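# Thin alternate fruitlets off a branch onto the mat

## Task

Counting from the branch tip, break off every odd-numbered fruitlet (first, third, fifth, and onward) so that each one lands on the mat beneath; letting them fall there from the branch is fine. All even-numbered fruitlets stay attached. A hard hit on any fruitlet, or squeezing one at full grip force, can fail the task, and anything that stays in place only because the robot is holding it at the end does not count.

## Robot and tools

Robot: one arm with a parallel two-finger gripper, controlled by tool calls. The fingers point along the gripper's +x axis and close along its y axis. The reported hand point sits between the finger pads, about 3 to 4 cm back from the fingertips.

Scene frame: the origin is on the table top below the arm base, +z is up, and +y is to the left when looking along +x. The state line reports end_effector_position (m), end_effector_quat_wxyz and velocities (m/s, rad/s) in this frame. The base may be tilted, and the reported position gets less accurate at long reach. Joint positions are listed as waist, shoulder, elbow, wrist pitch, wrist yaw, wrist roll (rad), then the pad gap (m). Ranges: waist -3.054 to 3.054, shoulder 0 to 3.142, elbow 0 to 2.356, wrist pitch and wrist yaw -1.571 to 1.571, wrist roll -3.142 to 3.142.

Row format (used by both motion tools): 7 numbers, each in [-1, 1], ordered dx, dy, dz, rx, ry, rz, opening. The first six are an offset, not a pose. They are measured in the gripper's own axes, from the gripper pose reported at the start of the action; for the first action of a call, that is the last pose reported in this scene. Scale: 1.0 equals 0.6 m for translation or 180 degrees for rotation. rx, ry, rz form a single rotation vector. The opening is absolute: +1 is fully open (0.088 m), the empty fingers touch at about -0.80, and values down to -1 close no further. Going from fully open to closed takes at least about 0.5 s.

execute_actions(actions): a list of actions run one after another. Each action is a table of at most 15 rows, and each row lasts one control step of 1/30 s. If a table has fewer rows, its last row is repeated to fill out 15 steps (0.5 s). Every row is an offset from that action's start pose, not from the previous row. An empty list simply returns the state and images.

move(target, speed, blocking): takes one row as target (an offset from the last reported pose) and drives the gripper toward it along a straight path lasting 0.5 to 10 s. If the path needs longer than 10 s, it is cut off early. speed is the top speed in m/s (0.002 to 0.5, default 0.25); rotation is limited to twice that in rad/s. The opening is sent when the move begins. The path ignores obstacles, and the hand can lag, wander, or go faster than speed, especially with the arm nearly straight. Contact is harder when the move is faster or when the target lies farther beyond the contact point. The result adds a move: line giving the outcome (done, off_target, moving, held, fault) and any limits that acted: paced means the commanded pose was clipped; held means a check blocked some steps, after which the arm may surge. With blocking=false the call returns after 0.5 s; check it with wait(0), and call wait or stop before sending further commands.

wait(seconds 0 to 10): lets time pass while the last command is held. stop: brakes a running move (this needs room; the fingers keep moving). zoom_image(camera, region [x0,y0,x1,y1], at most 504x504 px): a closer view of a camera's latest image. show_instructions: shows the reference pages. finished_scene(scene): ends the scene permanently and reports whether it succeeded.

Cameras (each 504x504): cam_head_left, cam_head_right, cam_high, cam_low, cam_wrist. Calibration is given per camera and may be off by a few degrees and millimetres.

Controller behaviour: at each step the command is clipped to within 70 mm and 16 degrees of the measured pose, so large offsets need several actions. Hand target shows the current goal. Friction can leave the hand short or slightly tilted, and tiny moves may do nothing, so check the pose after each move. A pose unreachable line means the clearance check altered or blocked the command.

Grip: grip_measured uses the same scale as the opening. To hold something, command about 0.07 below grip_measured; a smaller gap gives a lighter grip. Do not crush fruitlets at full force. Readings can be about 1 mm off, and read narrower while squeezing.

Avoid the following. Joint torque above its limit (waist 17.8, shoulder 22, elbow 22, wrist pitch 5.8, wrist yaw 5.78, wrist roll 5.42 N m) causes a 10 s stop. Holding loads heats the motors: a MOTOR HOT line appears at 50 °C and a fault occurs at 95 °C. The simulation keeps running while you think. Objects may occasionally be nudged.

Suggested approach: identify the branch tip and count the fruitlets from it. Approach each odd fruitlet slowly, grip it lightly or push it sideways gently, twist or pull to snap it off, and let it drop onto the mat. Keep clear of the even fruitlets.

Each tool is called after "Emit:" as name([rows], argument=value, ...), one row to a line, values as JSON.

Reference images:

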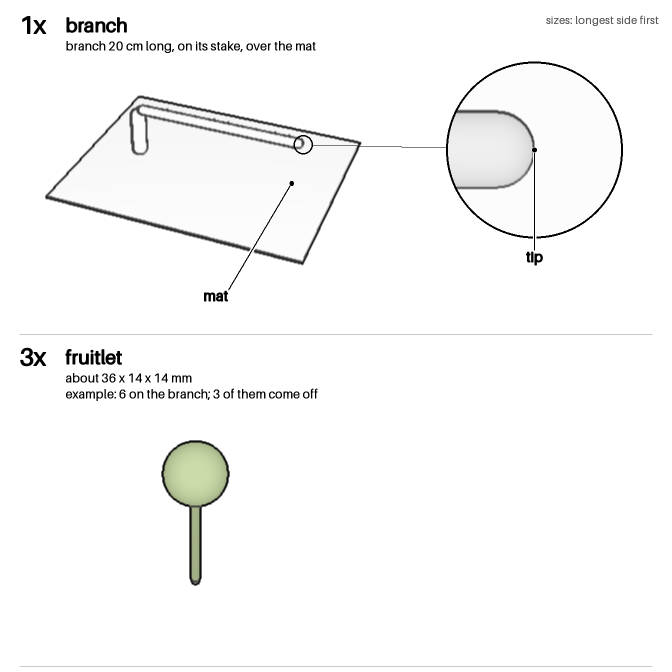

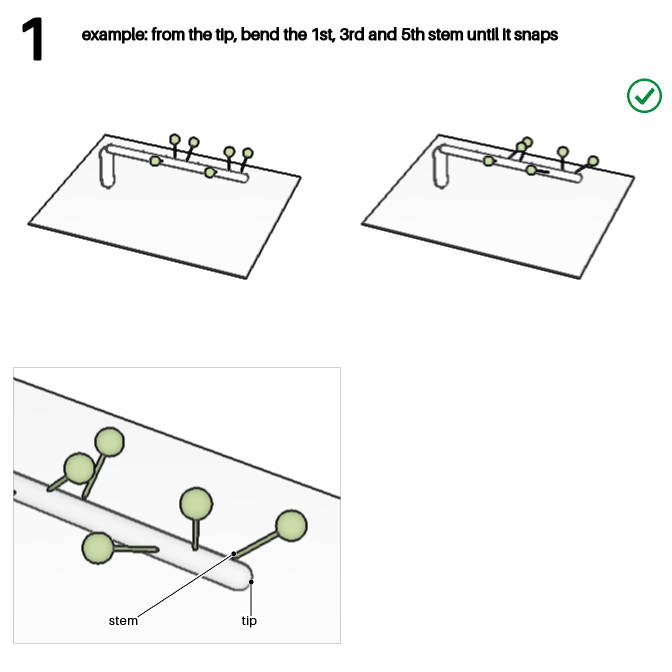

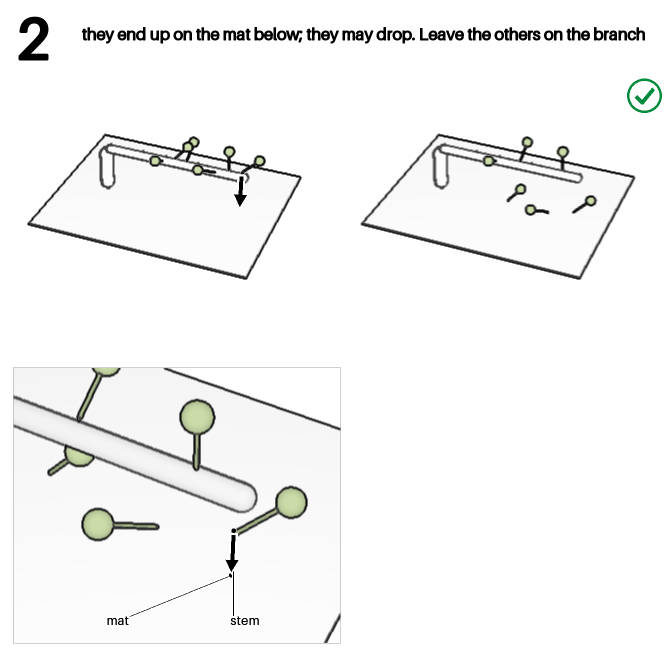

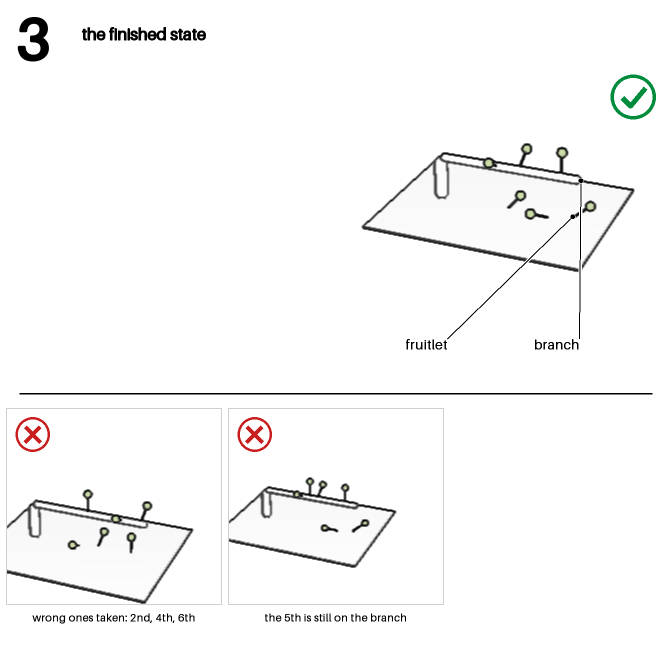

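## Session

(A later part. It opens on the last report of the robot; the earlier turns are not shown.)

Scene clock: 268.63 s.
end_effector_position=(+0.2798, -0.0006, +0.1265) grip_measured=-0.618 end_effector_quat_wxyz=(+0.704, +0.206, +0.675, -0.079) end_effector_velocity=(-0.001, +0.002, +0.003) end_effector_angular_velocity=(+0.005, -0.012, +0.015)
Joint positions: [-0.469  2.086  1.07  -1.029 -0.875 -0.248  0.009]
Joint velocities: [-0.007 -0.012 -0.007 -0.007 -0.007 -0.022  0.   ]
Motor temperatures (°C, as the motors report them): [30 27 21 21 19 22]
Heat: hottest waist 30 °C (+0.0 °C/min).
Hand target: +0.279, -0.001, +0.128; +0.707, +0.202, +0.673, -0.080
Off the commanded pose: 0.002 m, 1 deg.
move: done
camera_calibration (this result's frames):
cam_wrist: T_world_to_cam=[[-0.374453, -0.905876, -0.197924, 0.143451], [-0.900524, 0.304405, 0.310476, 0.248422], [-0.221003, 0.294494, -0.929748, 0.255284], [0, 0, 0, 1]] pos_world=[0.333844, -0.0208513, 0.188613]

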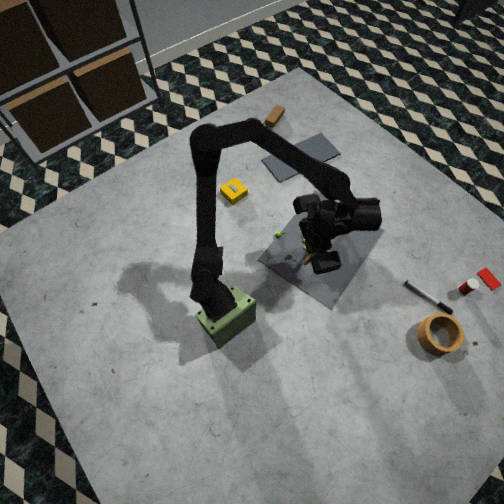

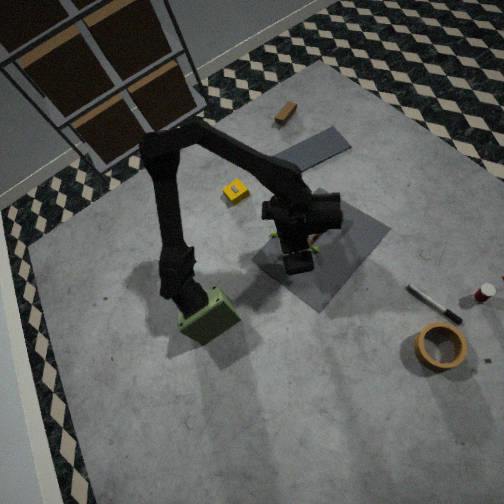

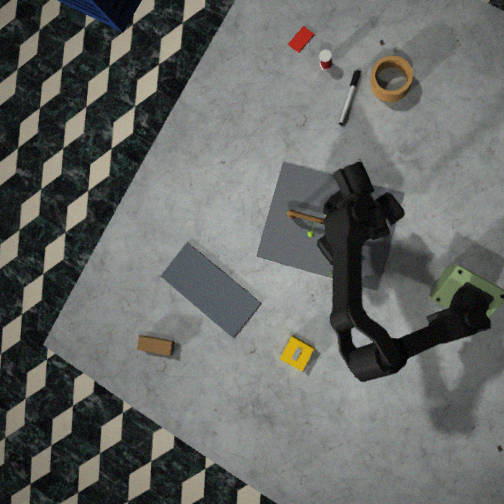

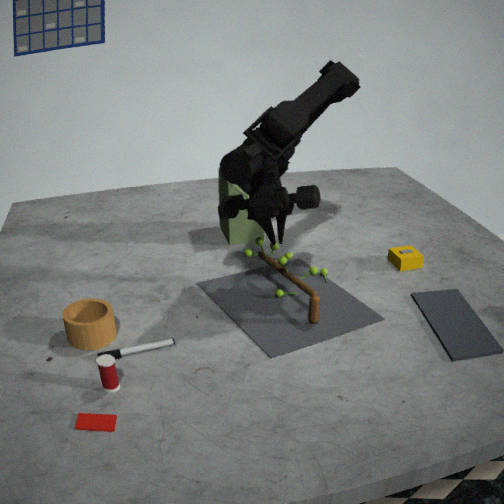

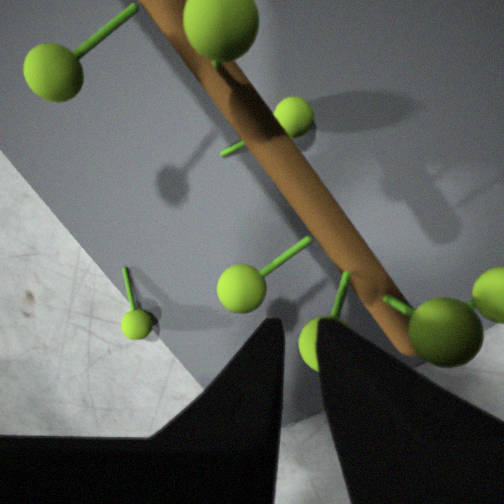

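Emit:
move(target=[0.002,0.005,0.04,0,0,0,-0.62], speed=0.03)

Emit:
move(target=[0.02,-0.004,0,0,0,0,-0.62], speed=0.02)

Emit:
zoom_image(camera="cam_low", region=[220, 200, 340, 320])

Scene clock: 283.10 s.
end_effector_position=(+0.3012, -0.0069, +0.1263) grip_measured=-0.618 end_effector_quat_wxyz=(+0.705, +0.203, +0.675, -0.079) end_effector_velocity=(+0.005, +0.001, +0.002) end_effector_angular_velocity=(+0.013, -0.021, -0.002)
Joint positions: [-0.45   2.149  1.163 -1.034 -0.879 -0.222  0.009]
Joint velocities: [-0.002  0.002  0.007  0.007 -0.022  0.007  0.   ]
Motor temperatures (°C, as the motors report them): [30 28 21 21 19 22]
Heat: hottest waist 30 °C (-1.0 °C/min).
Hand target: +0.303, -0.007, +0.126; +0.704, +0.206, +0.675, -0.079
Off the commanded pose: 0.002 m, 0 deg.
move: done
camera_calibration (this result's frames):
cam_wrist: T_world_to_cam=[[-0.370474, -0.908556, -0.193066, 0.143878], [-0.901991, 0.302289, 0.308277, 0.270373], [-0.221725, 0.288353, -0.931499, 0.262092], [0, 0, 0, 1]] pos_world=[0.355289, -0.0265844, 0.188567]

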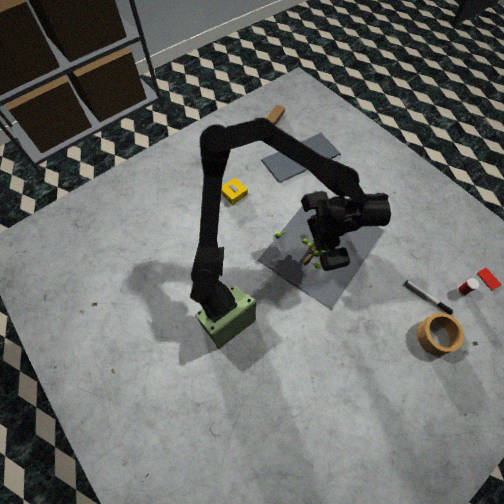

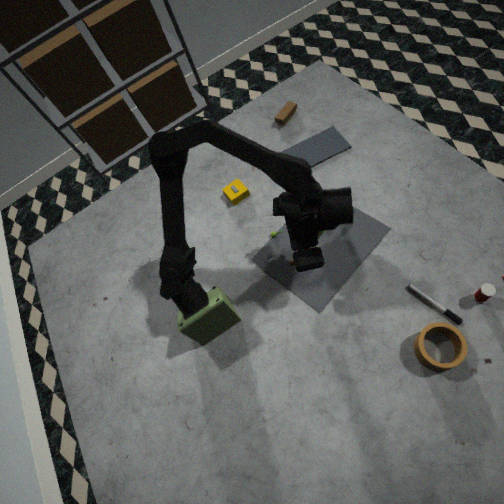

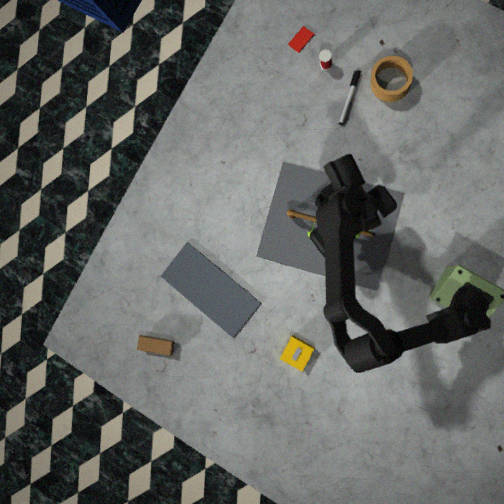

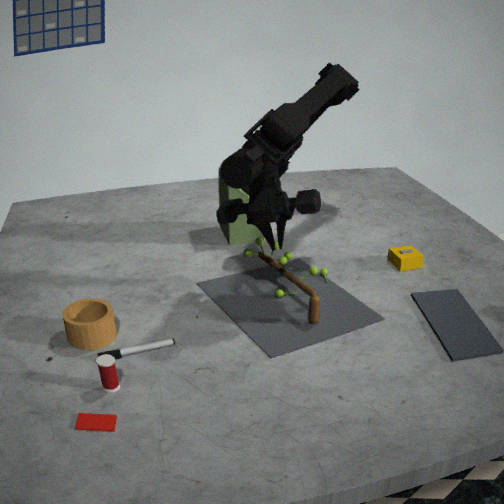

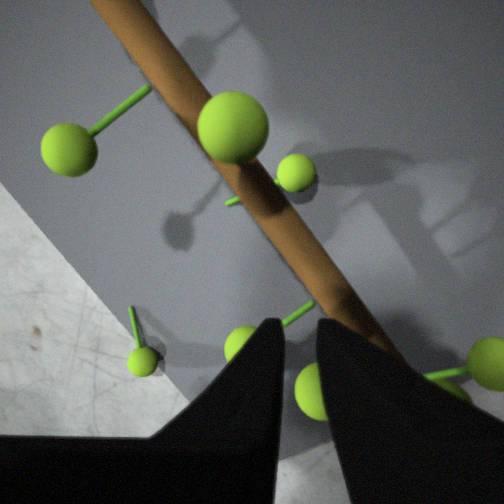

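Scene clock: 283.93 s.
end_effector_position=(+0.3028, -0.0066, +0.1167) grip_measured=-0.618 end_effector_quat_wxyz=(+0.708, +0.197, +0.674, -0.079) end_effector_velocity=(+0.003, +0.002, -0.001) end_effector_angular_velocity=(+0.011, -0.022, +0.020)
Joint positions: [-0.426  2.149  1.138 -0.973 -0.884 -0.19   0.009]
Joint velocities: [ 0.002 -0.002 -0.007  0.022 -0.022 -0.007 -0.   ]
Motor temperatures (°C, as the motors report them): [30 27 21 21 19 22]
Heat: hottest waist 30 °C (-1.0 °C/min).
Hand target: +0.301, -0.007, +0.114; +0.705, +0.203, +0.675, -0.080
Off the commanded pose: 0.003 m, 1 deg.
move: done
camera_calibration (this result's frames):
cam_wrist: T_world_to_cam=[[-0.362152, -0.913176, -0.186964, 0.139527], [-0.90571, 0.297334, 0.302128, 0.276431], [-0.220305, 0.278751, -0.934753, 0.253356], [0, 0, 0, 1]] pos_world=[0.356712, -0.0254029, 0.179394]

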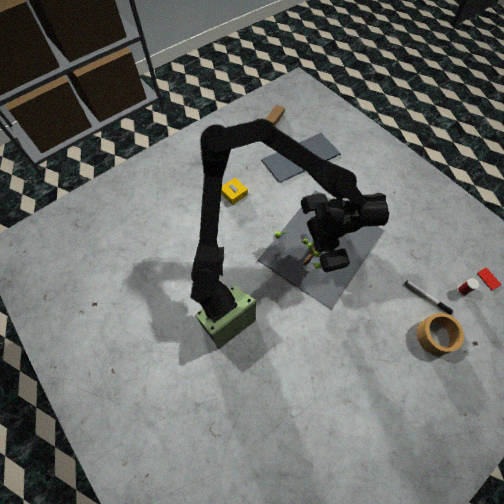

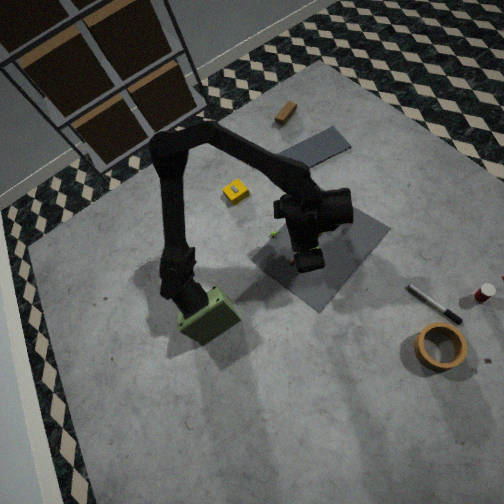

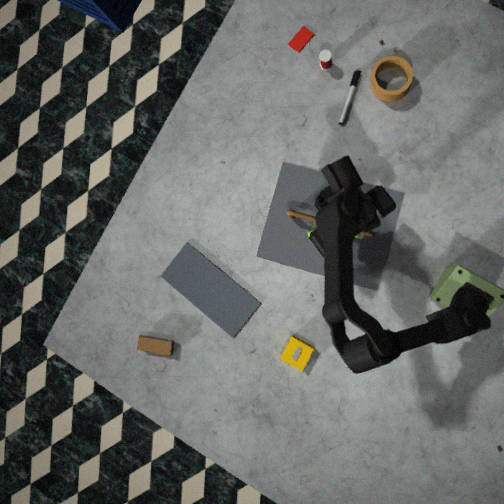

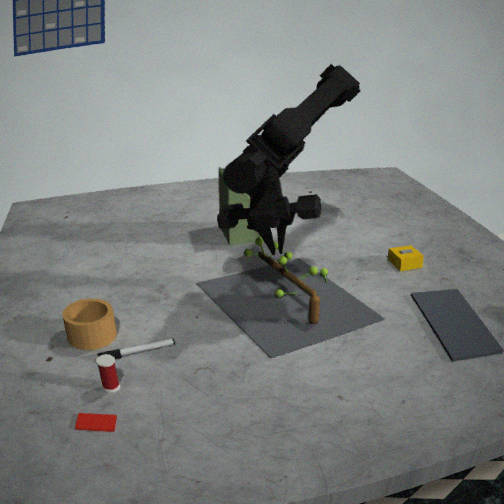

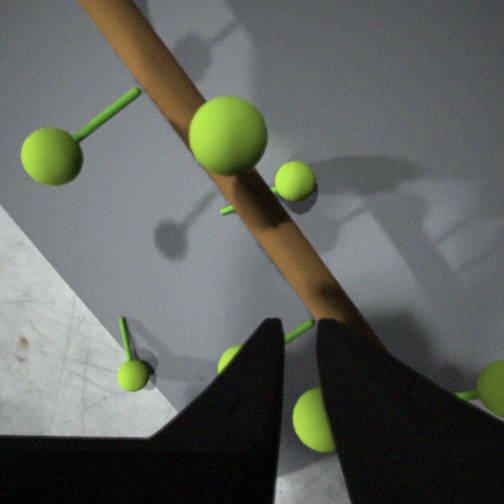

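Region (220, 200, 340, 320) of cam_low's 504x504 image, scaled by 4.200, with more detail than that image has.

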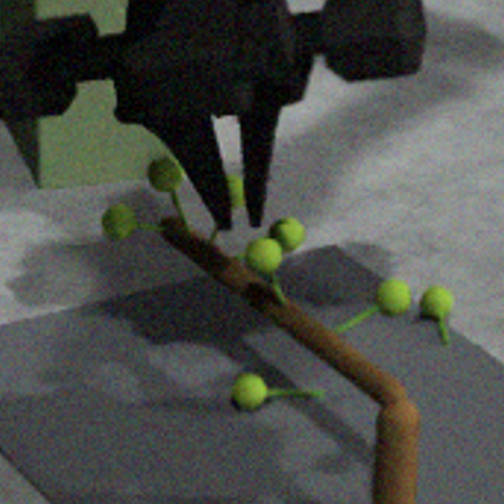

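Sweep along gripper −z.

Emit:
move(target=[0,0,-0.058,0,0,0,-0.62], speed=0.012)

Emit:
zoom_image(camera="cam_low", region=[200, 200, 340, 340])

Scene clock: 292.37 s.
end_effector_position=(+0.2717, +0.0073, +0.1144) grip_measured=-0.618 end_effector_quat_wxyz=(+0.705, +0.201, +0.676, -0.079) end_effector_velocity=(-0.002, +0.004, +0.003) end_effector_angular_velocity=(+0.011, +0.001, -0.003)
Joint positions: [-0.435  2.046  0.996 -0.958 -0.883 -0.208  0.009]
Joint velocities: [-0.002 -0.012 -0.002 -0.022 -0.007 -0.007 -0.   ]
Motor temperatures (°C, as the motors report them): [30 27 21 21 19 22]
Heat: hottest waist 30 °C (-1.0 °C/min).
Hand target: +0.271, +0.007, +0.116; +0.708, +0.197, +0.674, -0.079
Off the commanded pose: 0.002 m, 1 deg.
move: done
camera_calibration (this result's frames):
cam_wrist: T_world_to_cam=[[-0.36683, -0.910448, -0.191104, 0.14235], [-0.902532, 0.298491, 0.310386, 0.243073], [-0.225548, 0.286336, -0.931203, 0.241426], [0, 0, 0, 1]] pos_world=[0.326053, -0.0120822, 0.176574]

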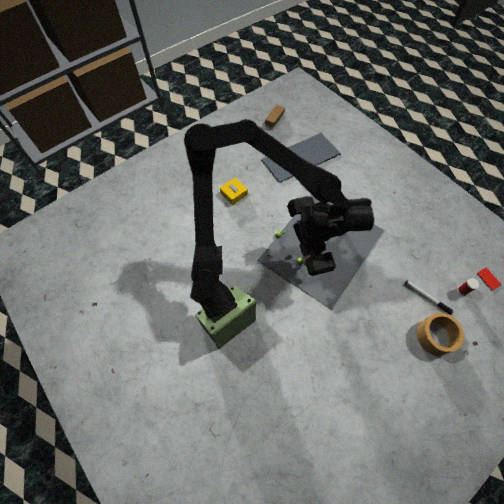

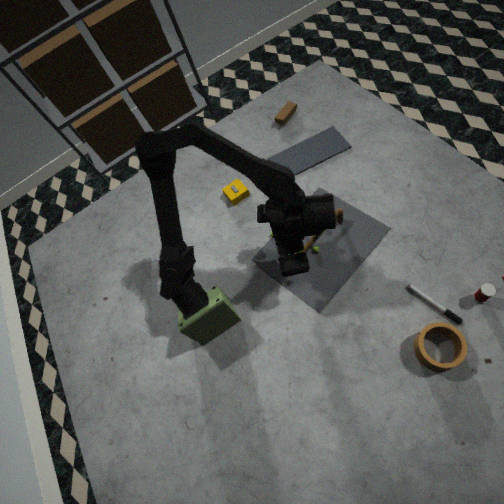

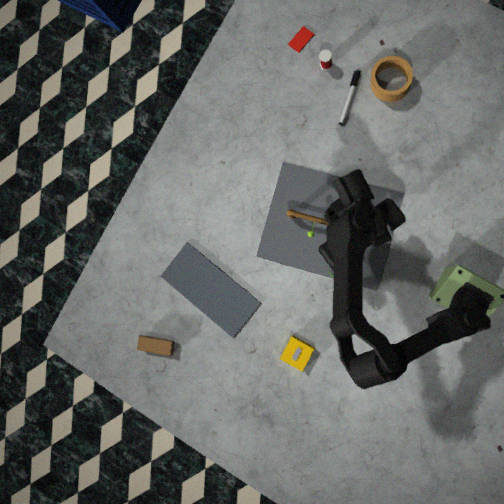

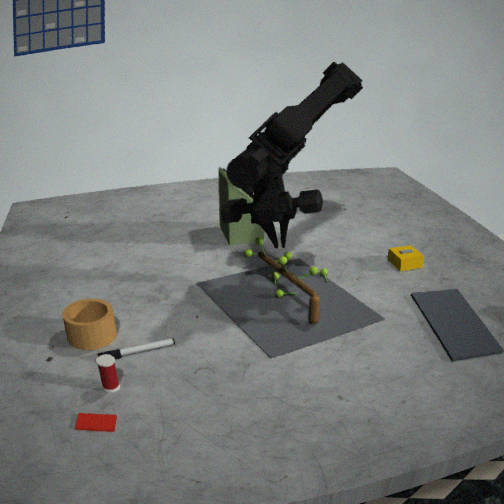

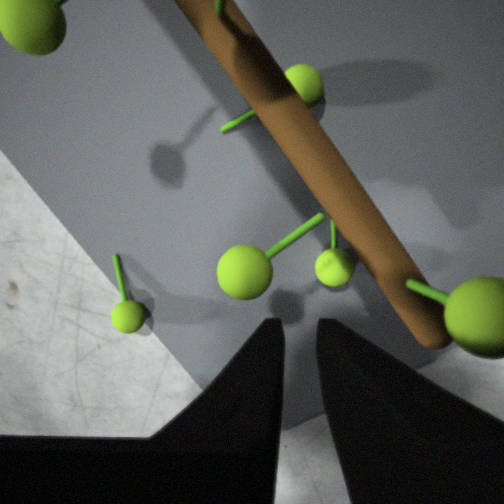

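Region (200, 200, 340, 340) of cam_low's 504x504 image, scaled by 3.600, with more detail than that image has.

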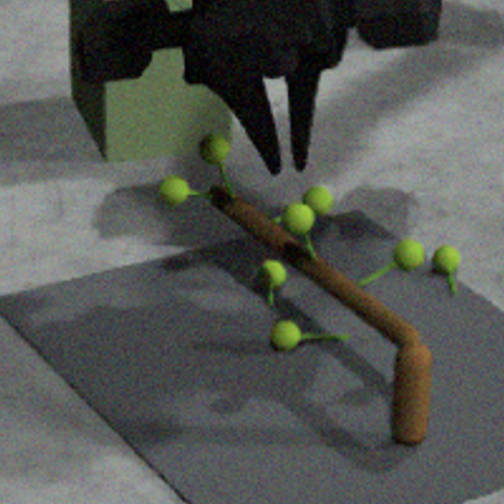

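Emit:
move(target=[-0.065,0.013,0,0,0,0,-0.62], speed=0.1)

Emit:
move(target=[-0.015,-0.118,0.037,0,0,0.14,-0.62], speed=0.1)

Emit:
zoom_image(camera="cam_low", region=[200, 180, 340, 320])

Scene clock: 328.73 s.
end_effector_position=(+0.2697, +0.0084, +0.1499) grip_measured=-0.618 end_effector_quat_wxyz=(+0.700, +0.206, +0.679, -0.079) end_effector_velocity=(+0.001, +0.003, +0.003) end_effector_angular_velocity=(+0.023, -0.013, +0.004)
Joint positions: [-0.514  2.037  1.097 -1.169 -0.848 -0.321  0.009]
Joint velocities: [-0.007  0.002  0.007 -0.022 -0.022 -0.022 -0.   ]
Motor temperatures (°C, as the motors report them): [30 28 21 21 19 22]
Heat: hottest waist 30 °C (+0.0 °C/min).
Hand target: +0.272, +0.008, +0.154; +0.704, +0.201, +0.676, -0.078
Off the commanded pose: 0.005 m, 1 deg.
move: done
camera_calibration (this result's frames):
cam_wrist: T_world_to_cam=[[-0.375488, -0.905664, -0.19693, 0.152546], [-0.897205, 0.301898, 0.322304, 0.226681], [-0.232447, 0.297708, -0.925926, 0.274704], [0, 0, 0, 1]] pos_world=[0.324512, -0.0120607, 0.211336]

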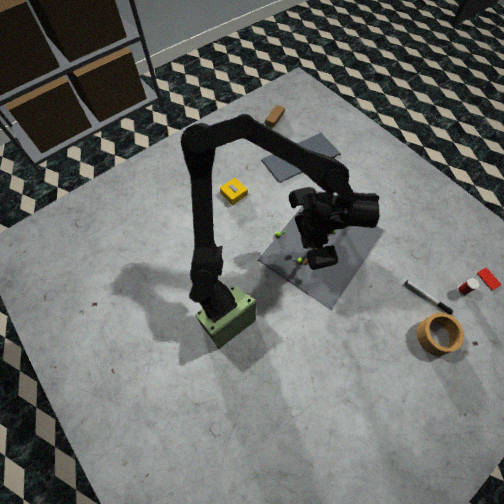

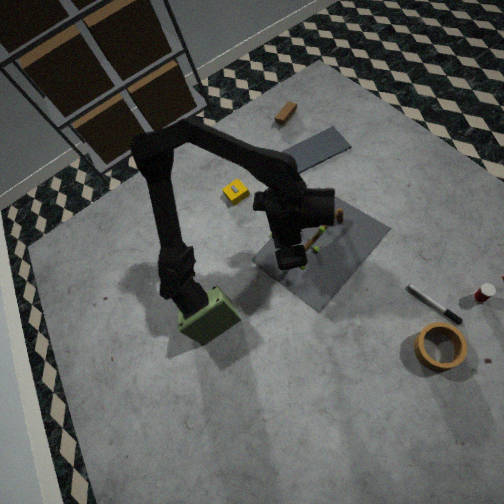

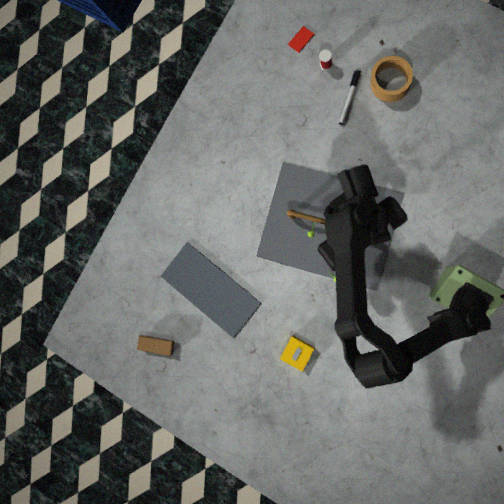

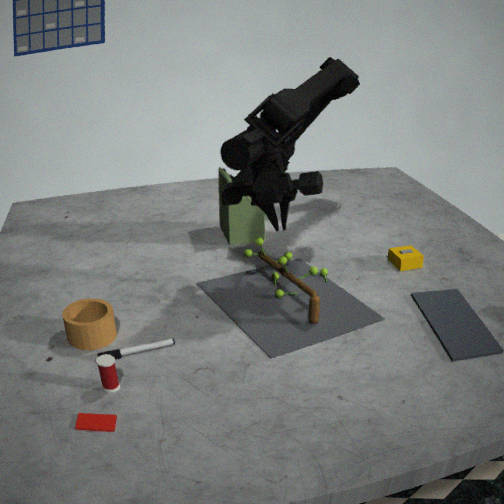

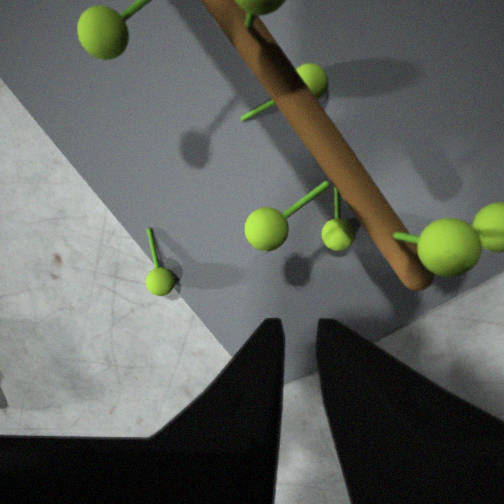

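Scene clock: 331.27 s.
end_effector_position=(+0.2603, -0.0628, +0.1447) grip_measured=-0.618 end_effector_quat_wxyz=(+0.699, +0.346, +0.621, +0.076) end_effector_velocity=(+0.002, +0.001, +0.003) end_effector_angular_velocity=(+0.016, -0.011, +0.008)
Joint positions: [-0.754  2.569  1.308 -1.514 -1.016 -0.965  0.009]
Joint velocities: [-0.002  0.012  0.017 -0.037 -0.007 -0.037 -0.001]
Motor temperatures (°C, as the motors report them): [30 27 21 21 19 22]
Heat: hottest waist 30 °C (+0.0 °C/min).
Hand target: +0.261, -0.065, +0.145; +0.700, +0.350, +0.617, +0.077
Off the commanded pose: 0.004 m, 1 deg.
move: done
camera_calibration (this result's frames):
cam_wrist: T_world_to_cam=[[-0.306293, -0.746294, -0.590956, 0.132543], [-0.947623, 0.180005, 0.263834, 0.255293], [-0.0905227, 0.640814, -0.76234, 0.249786], [0, 0, 0, 1]] pos_world=[0.30513, -0.107105, 0.201394]

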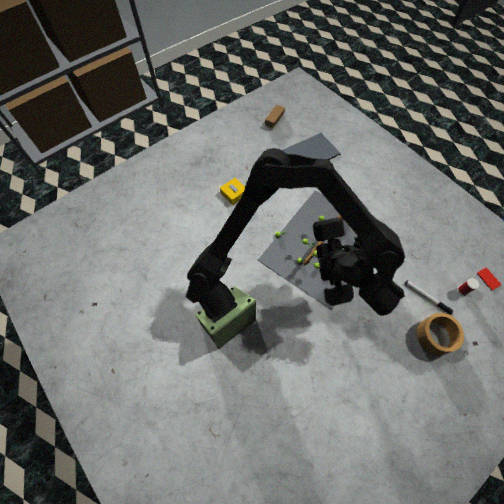

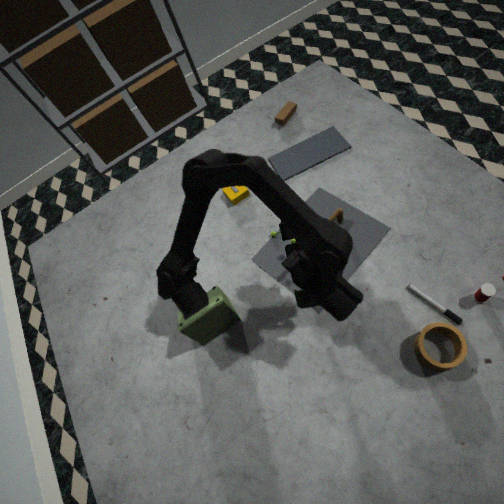

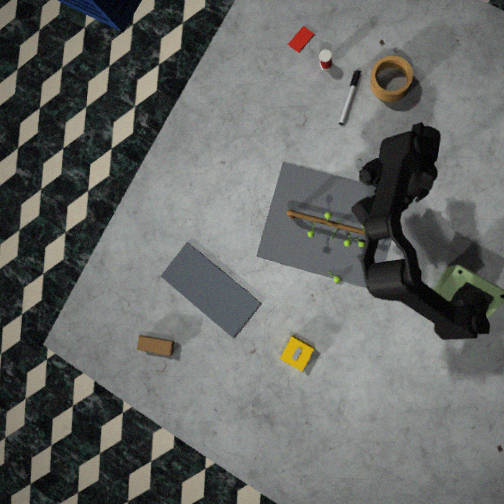

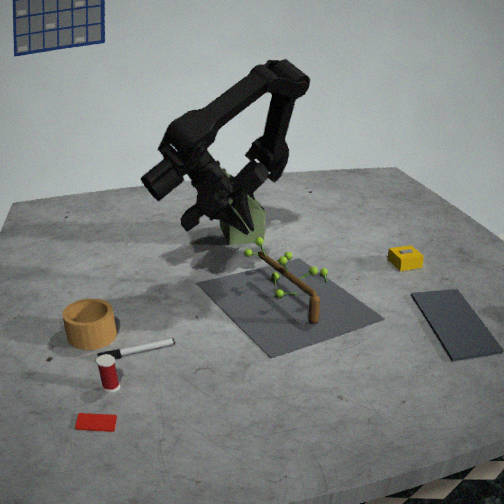

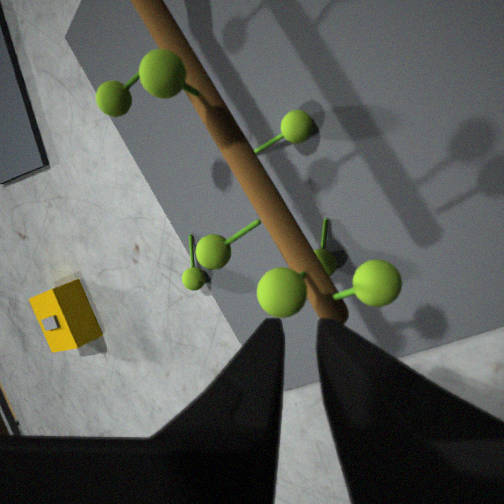

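Region (200, 180, 340, 320) of cam_low's 504x504 image, scaled by 3.600, with more detail than that image has.

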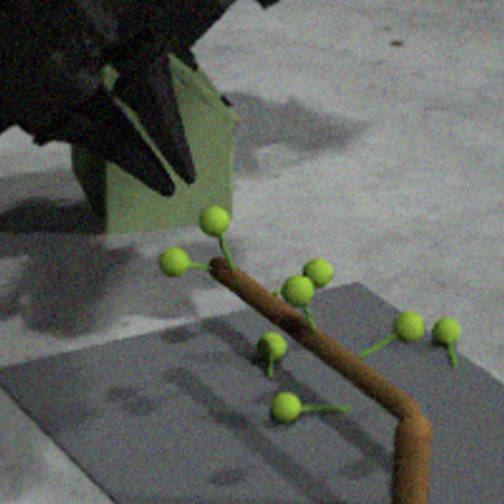

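Emit:
move(target=[0.052,-0.035,-0.007,0,0,0,-0.62], speed=0.04)

Emit:
zoom_image(camera="cam_low", region=[200, 180, 340, 320])

Scene clock: 345.73 s.
end_effector_position=(+0.2579, -0.0600, +0.1101) grip_measured=-0.618 end_effector_quat_wxyz=(+0.701, +0.339, +0.622, +0.078) end_effector_velocity=(-0.001, -0.000, -0.001) end_effector_angular_velocity=(+0.002, -0.010, -0.000)
Joint positions: [-0.692  2.592  1.224 -1.354 -1.07  -0.92   0.009]
Joint velocities: [-0.002  0.002 -0.007  0.007 -0.007 -0.007 -0.   ]
Motor temperatures (°C, as the motors report them): [29 27 21 21 19 22]
Heat: hottest waist 29 °C (-1.0 °C/min).
Hand target: +0.256, -0.060, +0.107; +0.699, +0.346, +0.621, +0.076
Off the commanded pose: 0.003 m, 1 deg.
move: done
camera_calibration (this result's frames):
cam_wrist: T_world_to_cam=[[-0.296058, -0.755086, -0.584975, 0.10955], [-0.950552, 0.172763, 0.258076, 0.262585], [-0.0938078, 0.632454, -0.768896, 0.222515], [0, 0, 0, 1]] pos_world=[0.302907, -0.103375, 0.167408]

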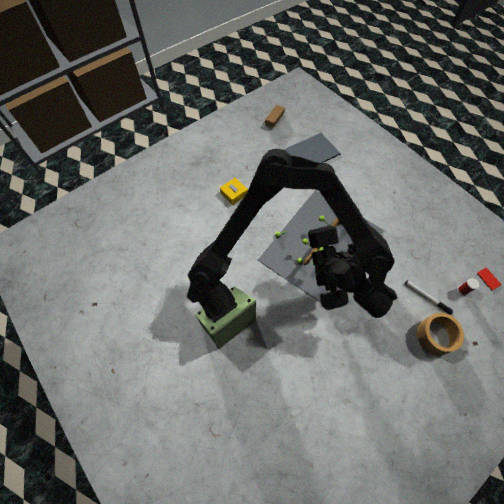

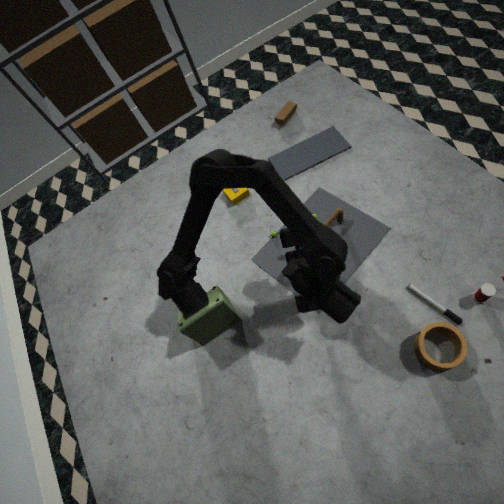

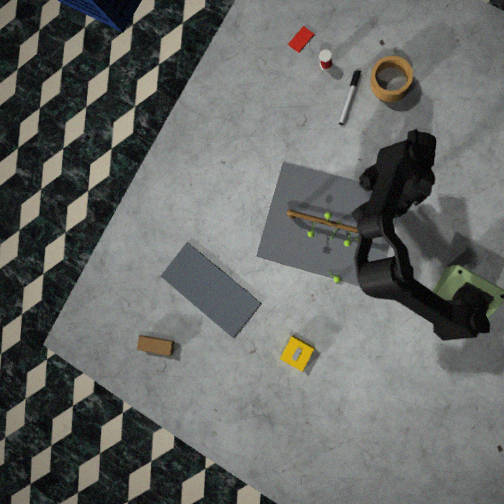

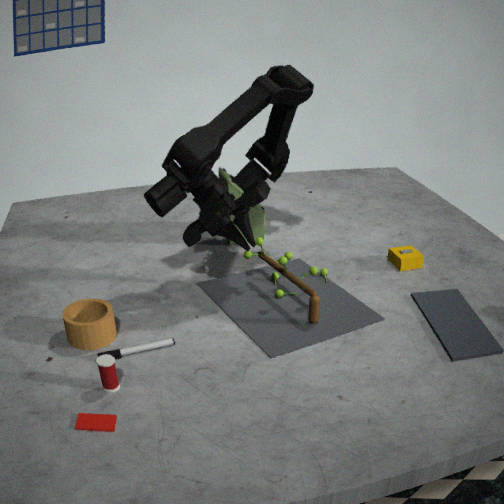

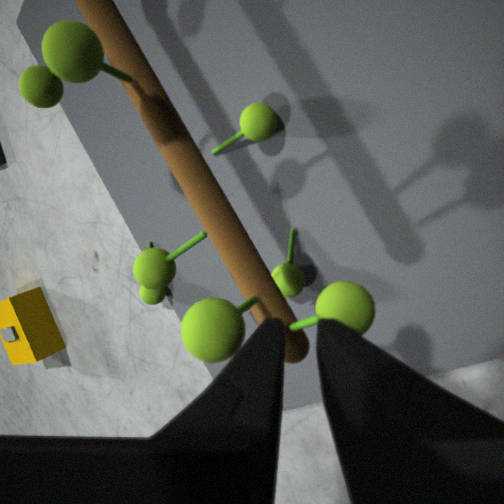

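Region (200, 180, 340, 320) of cam_low's 504x504 image, scaled by 3.600, with more detail than that image has.

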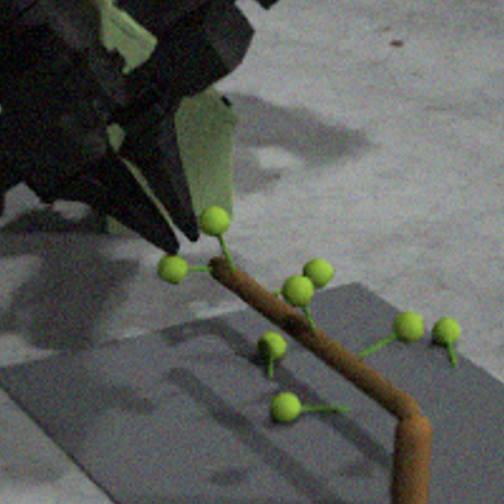

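Emit:
move(target=[0.029,-0.032,0.004,0,0,0,-0.62], speed=0.012)

Emit:
zoom_image(camera="cam_low", region=[200, 200, 340, 340])

Scene clock: 356.10 s.
end_effector_position=(+0.2594, -0.0662, +0.0875) grip_measured=-0.618 end_effector_quat_wxyz=(+0.704, +0.333, +0.623, +0.079) end_effector_velocity=(+0.004, +0.001, +0.002) end_effector_angular_velocity=(+0.007, -0.045, +0.002)
Joint positions: [-0.655  2.639  1.213 -1.255 -1.099 -0.888  0.009]
Joint velocities: [-0.002 -0.002 -0.007  0.007 -0.037 -0.022 -0.   ]
Motor temperatures (°C, as the motors report them): [29 27 21 21 19 22]
Heat: hottest waist 29 °C (-1.0 °C/min).
Hand target: +0.258, -0.066, +0.085; +0.701, +0.339, +0.622, +0.078
Off the commanded pose: 0.003 m, 1 deg.
move: done
camera_calibration (this result's frames):
cam_wrist: T_world_to_cam=[[-0.285808, -0.76368, -0.578883, 0.0884185], [-0.953336, 0.165264, 0.252663, 0.271587], [-0.0972857, 0.624083, -0.775278, 0.210093], [0, 0, 0, 1]] pos_world=[0.304623, -0.108476, 0.145444]

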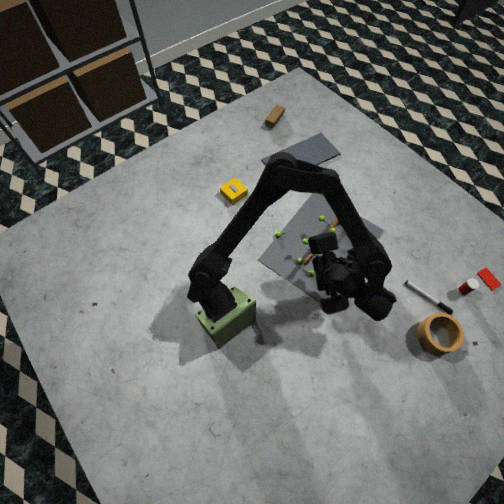

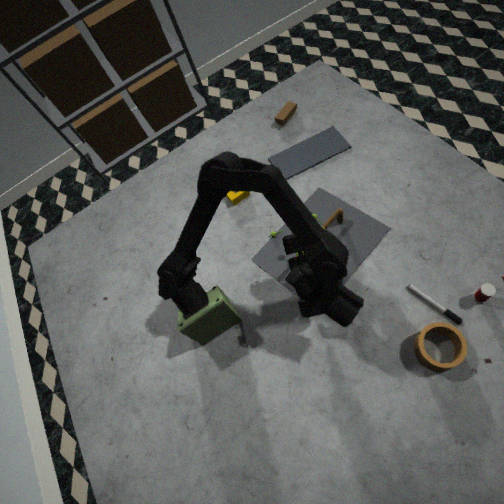

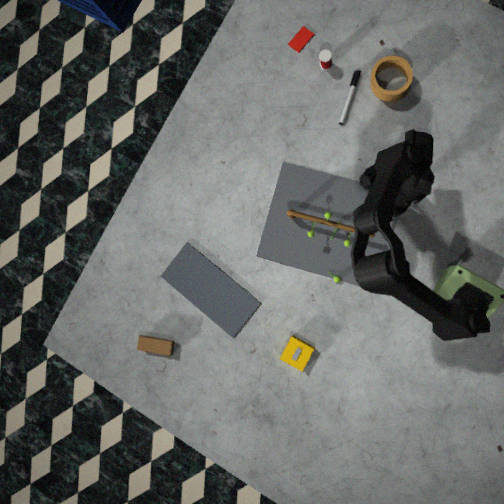

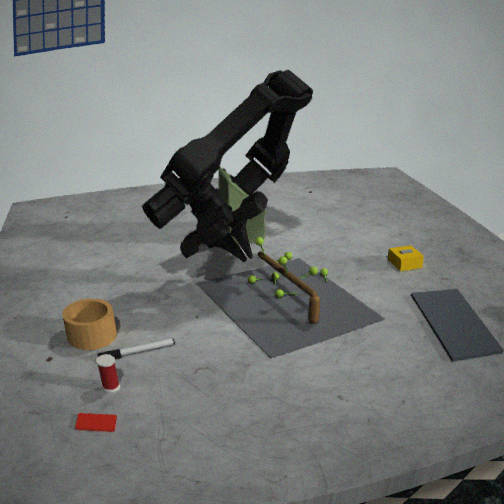

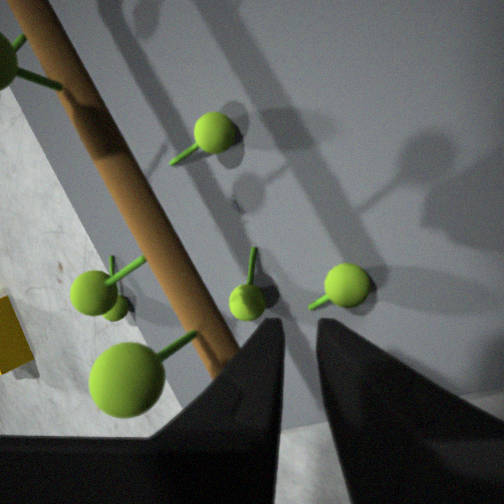

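Region (200, 200, 340, 340) of cam_low's 504x504 image, scaled by 3.600, with more detail than that image has.

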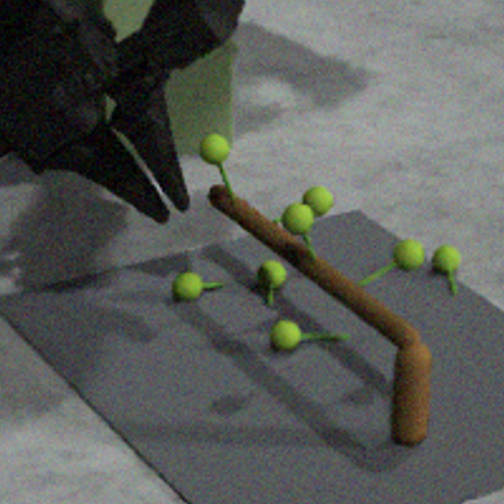

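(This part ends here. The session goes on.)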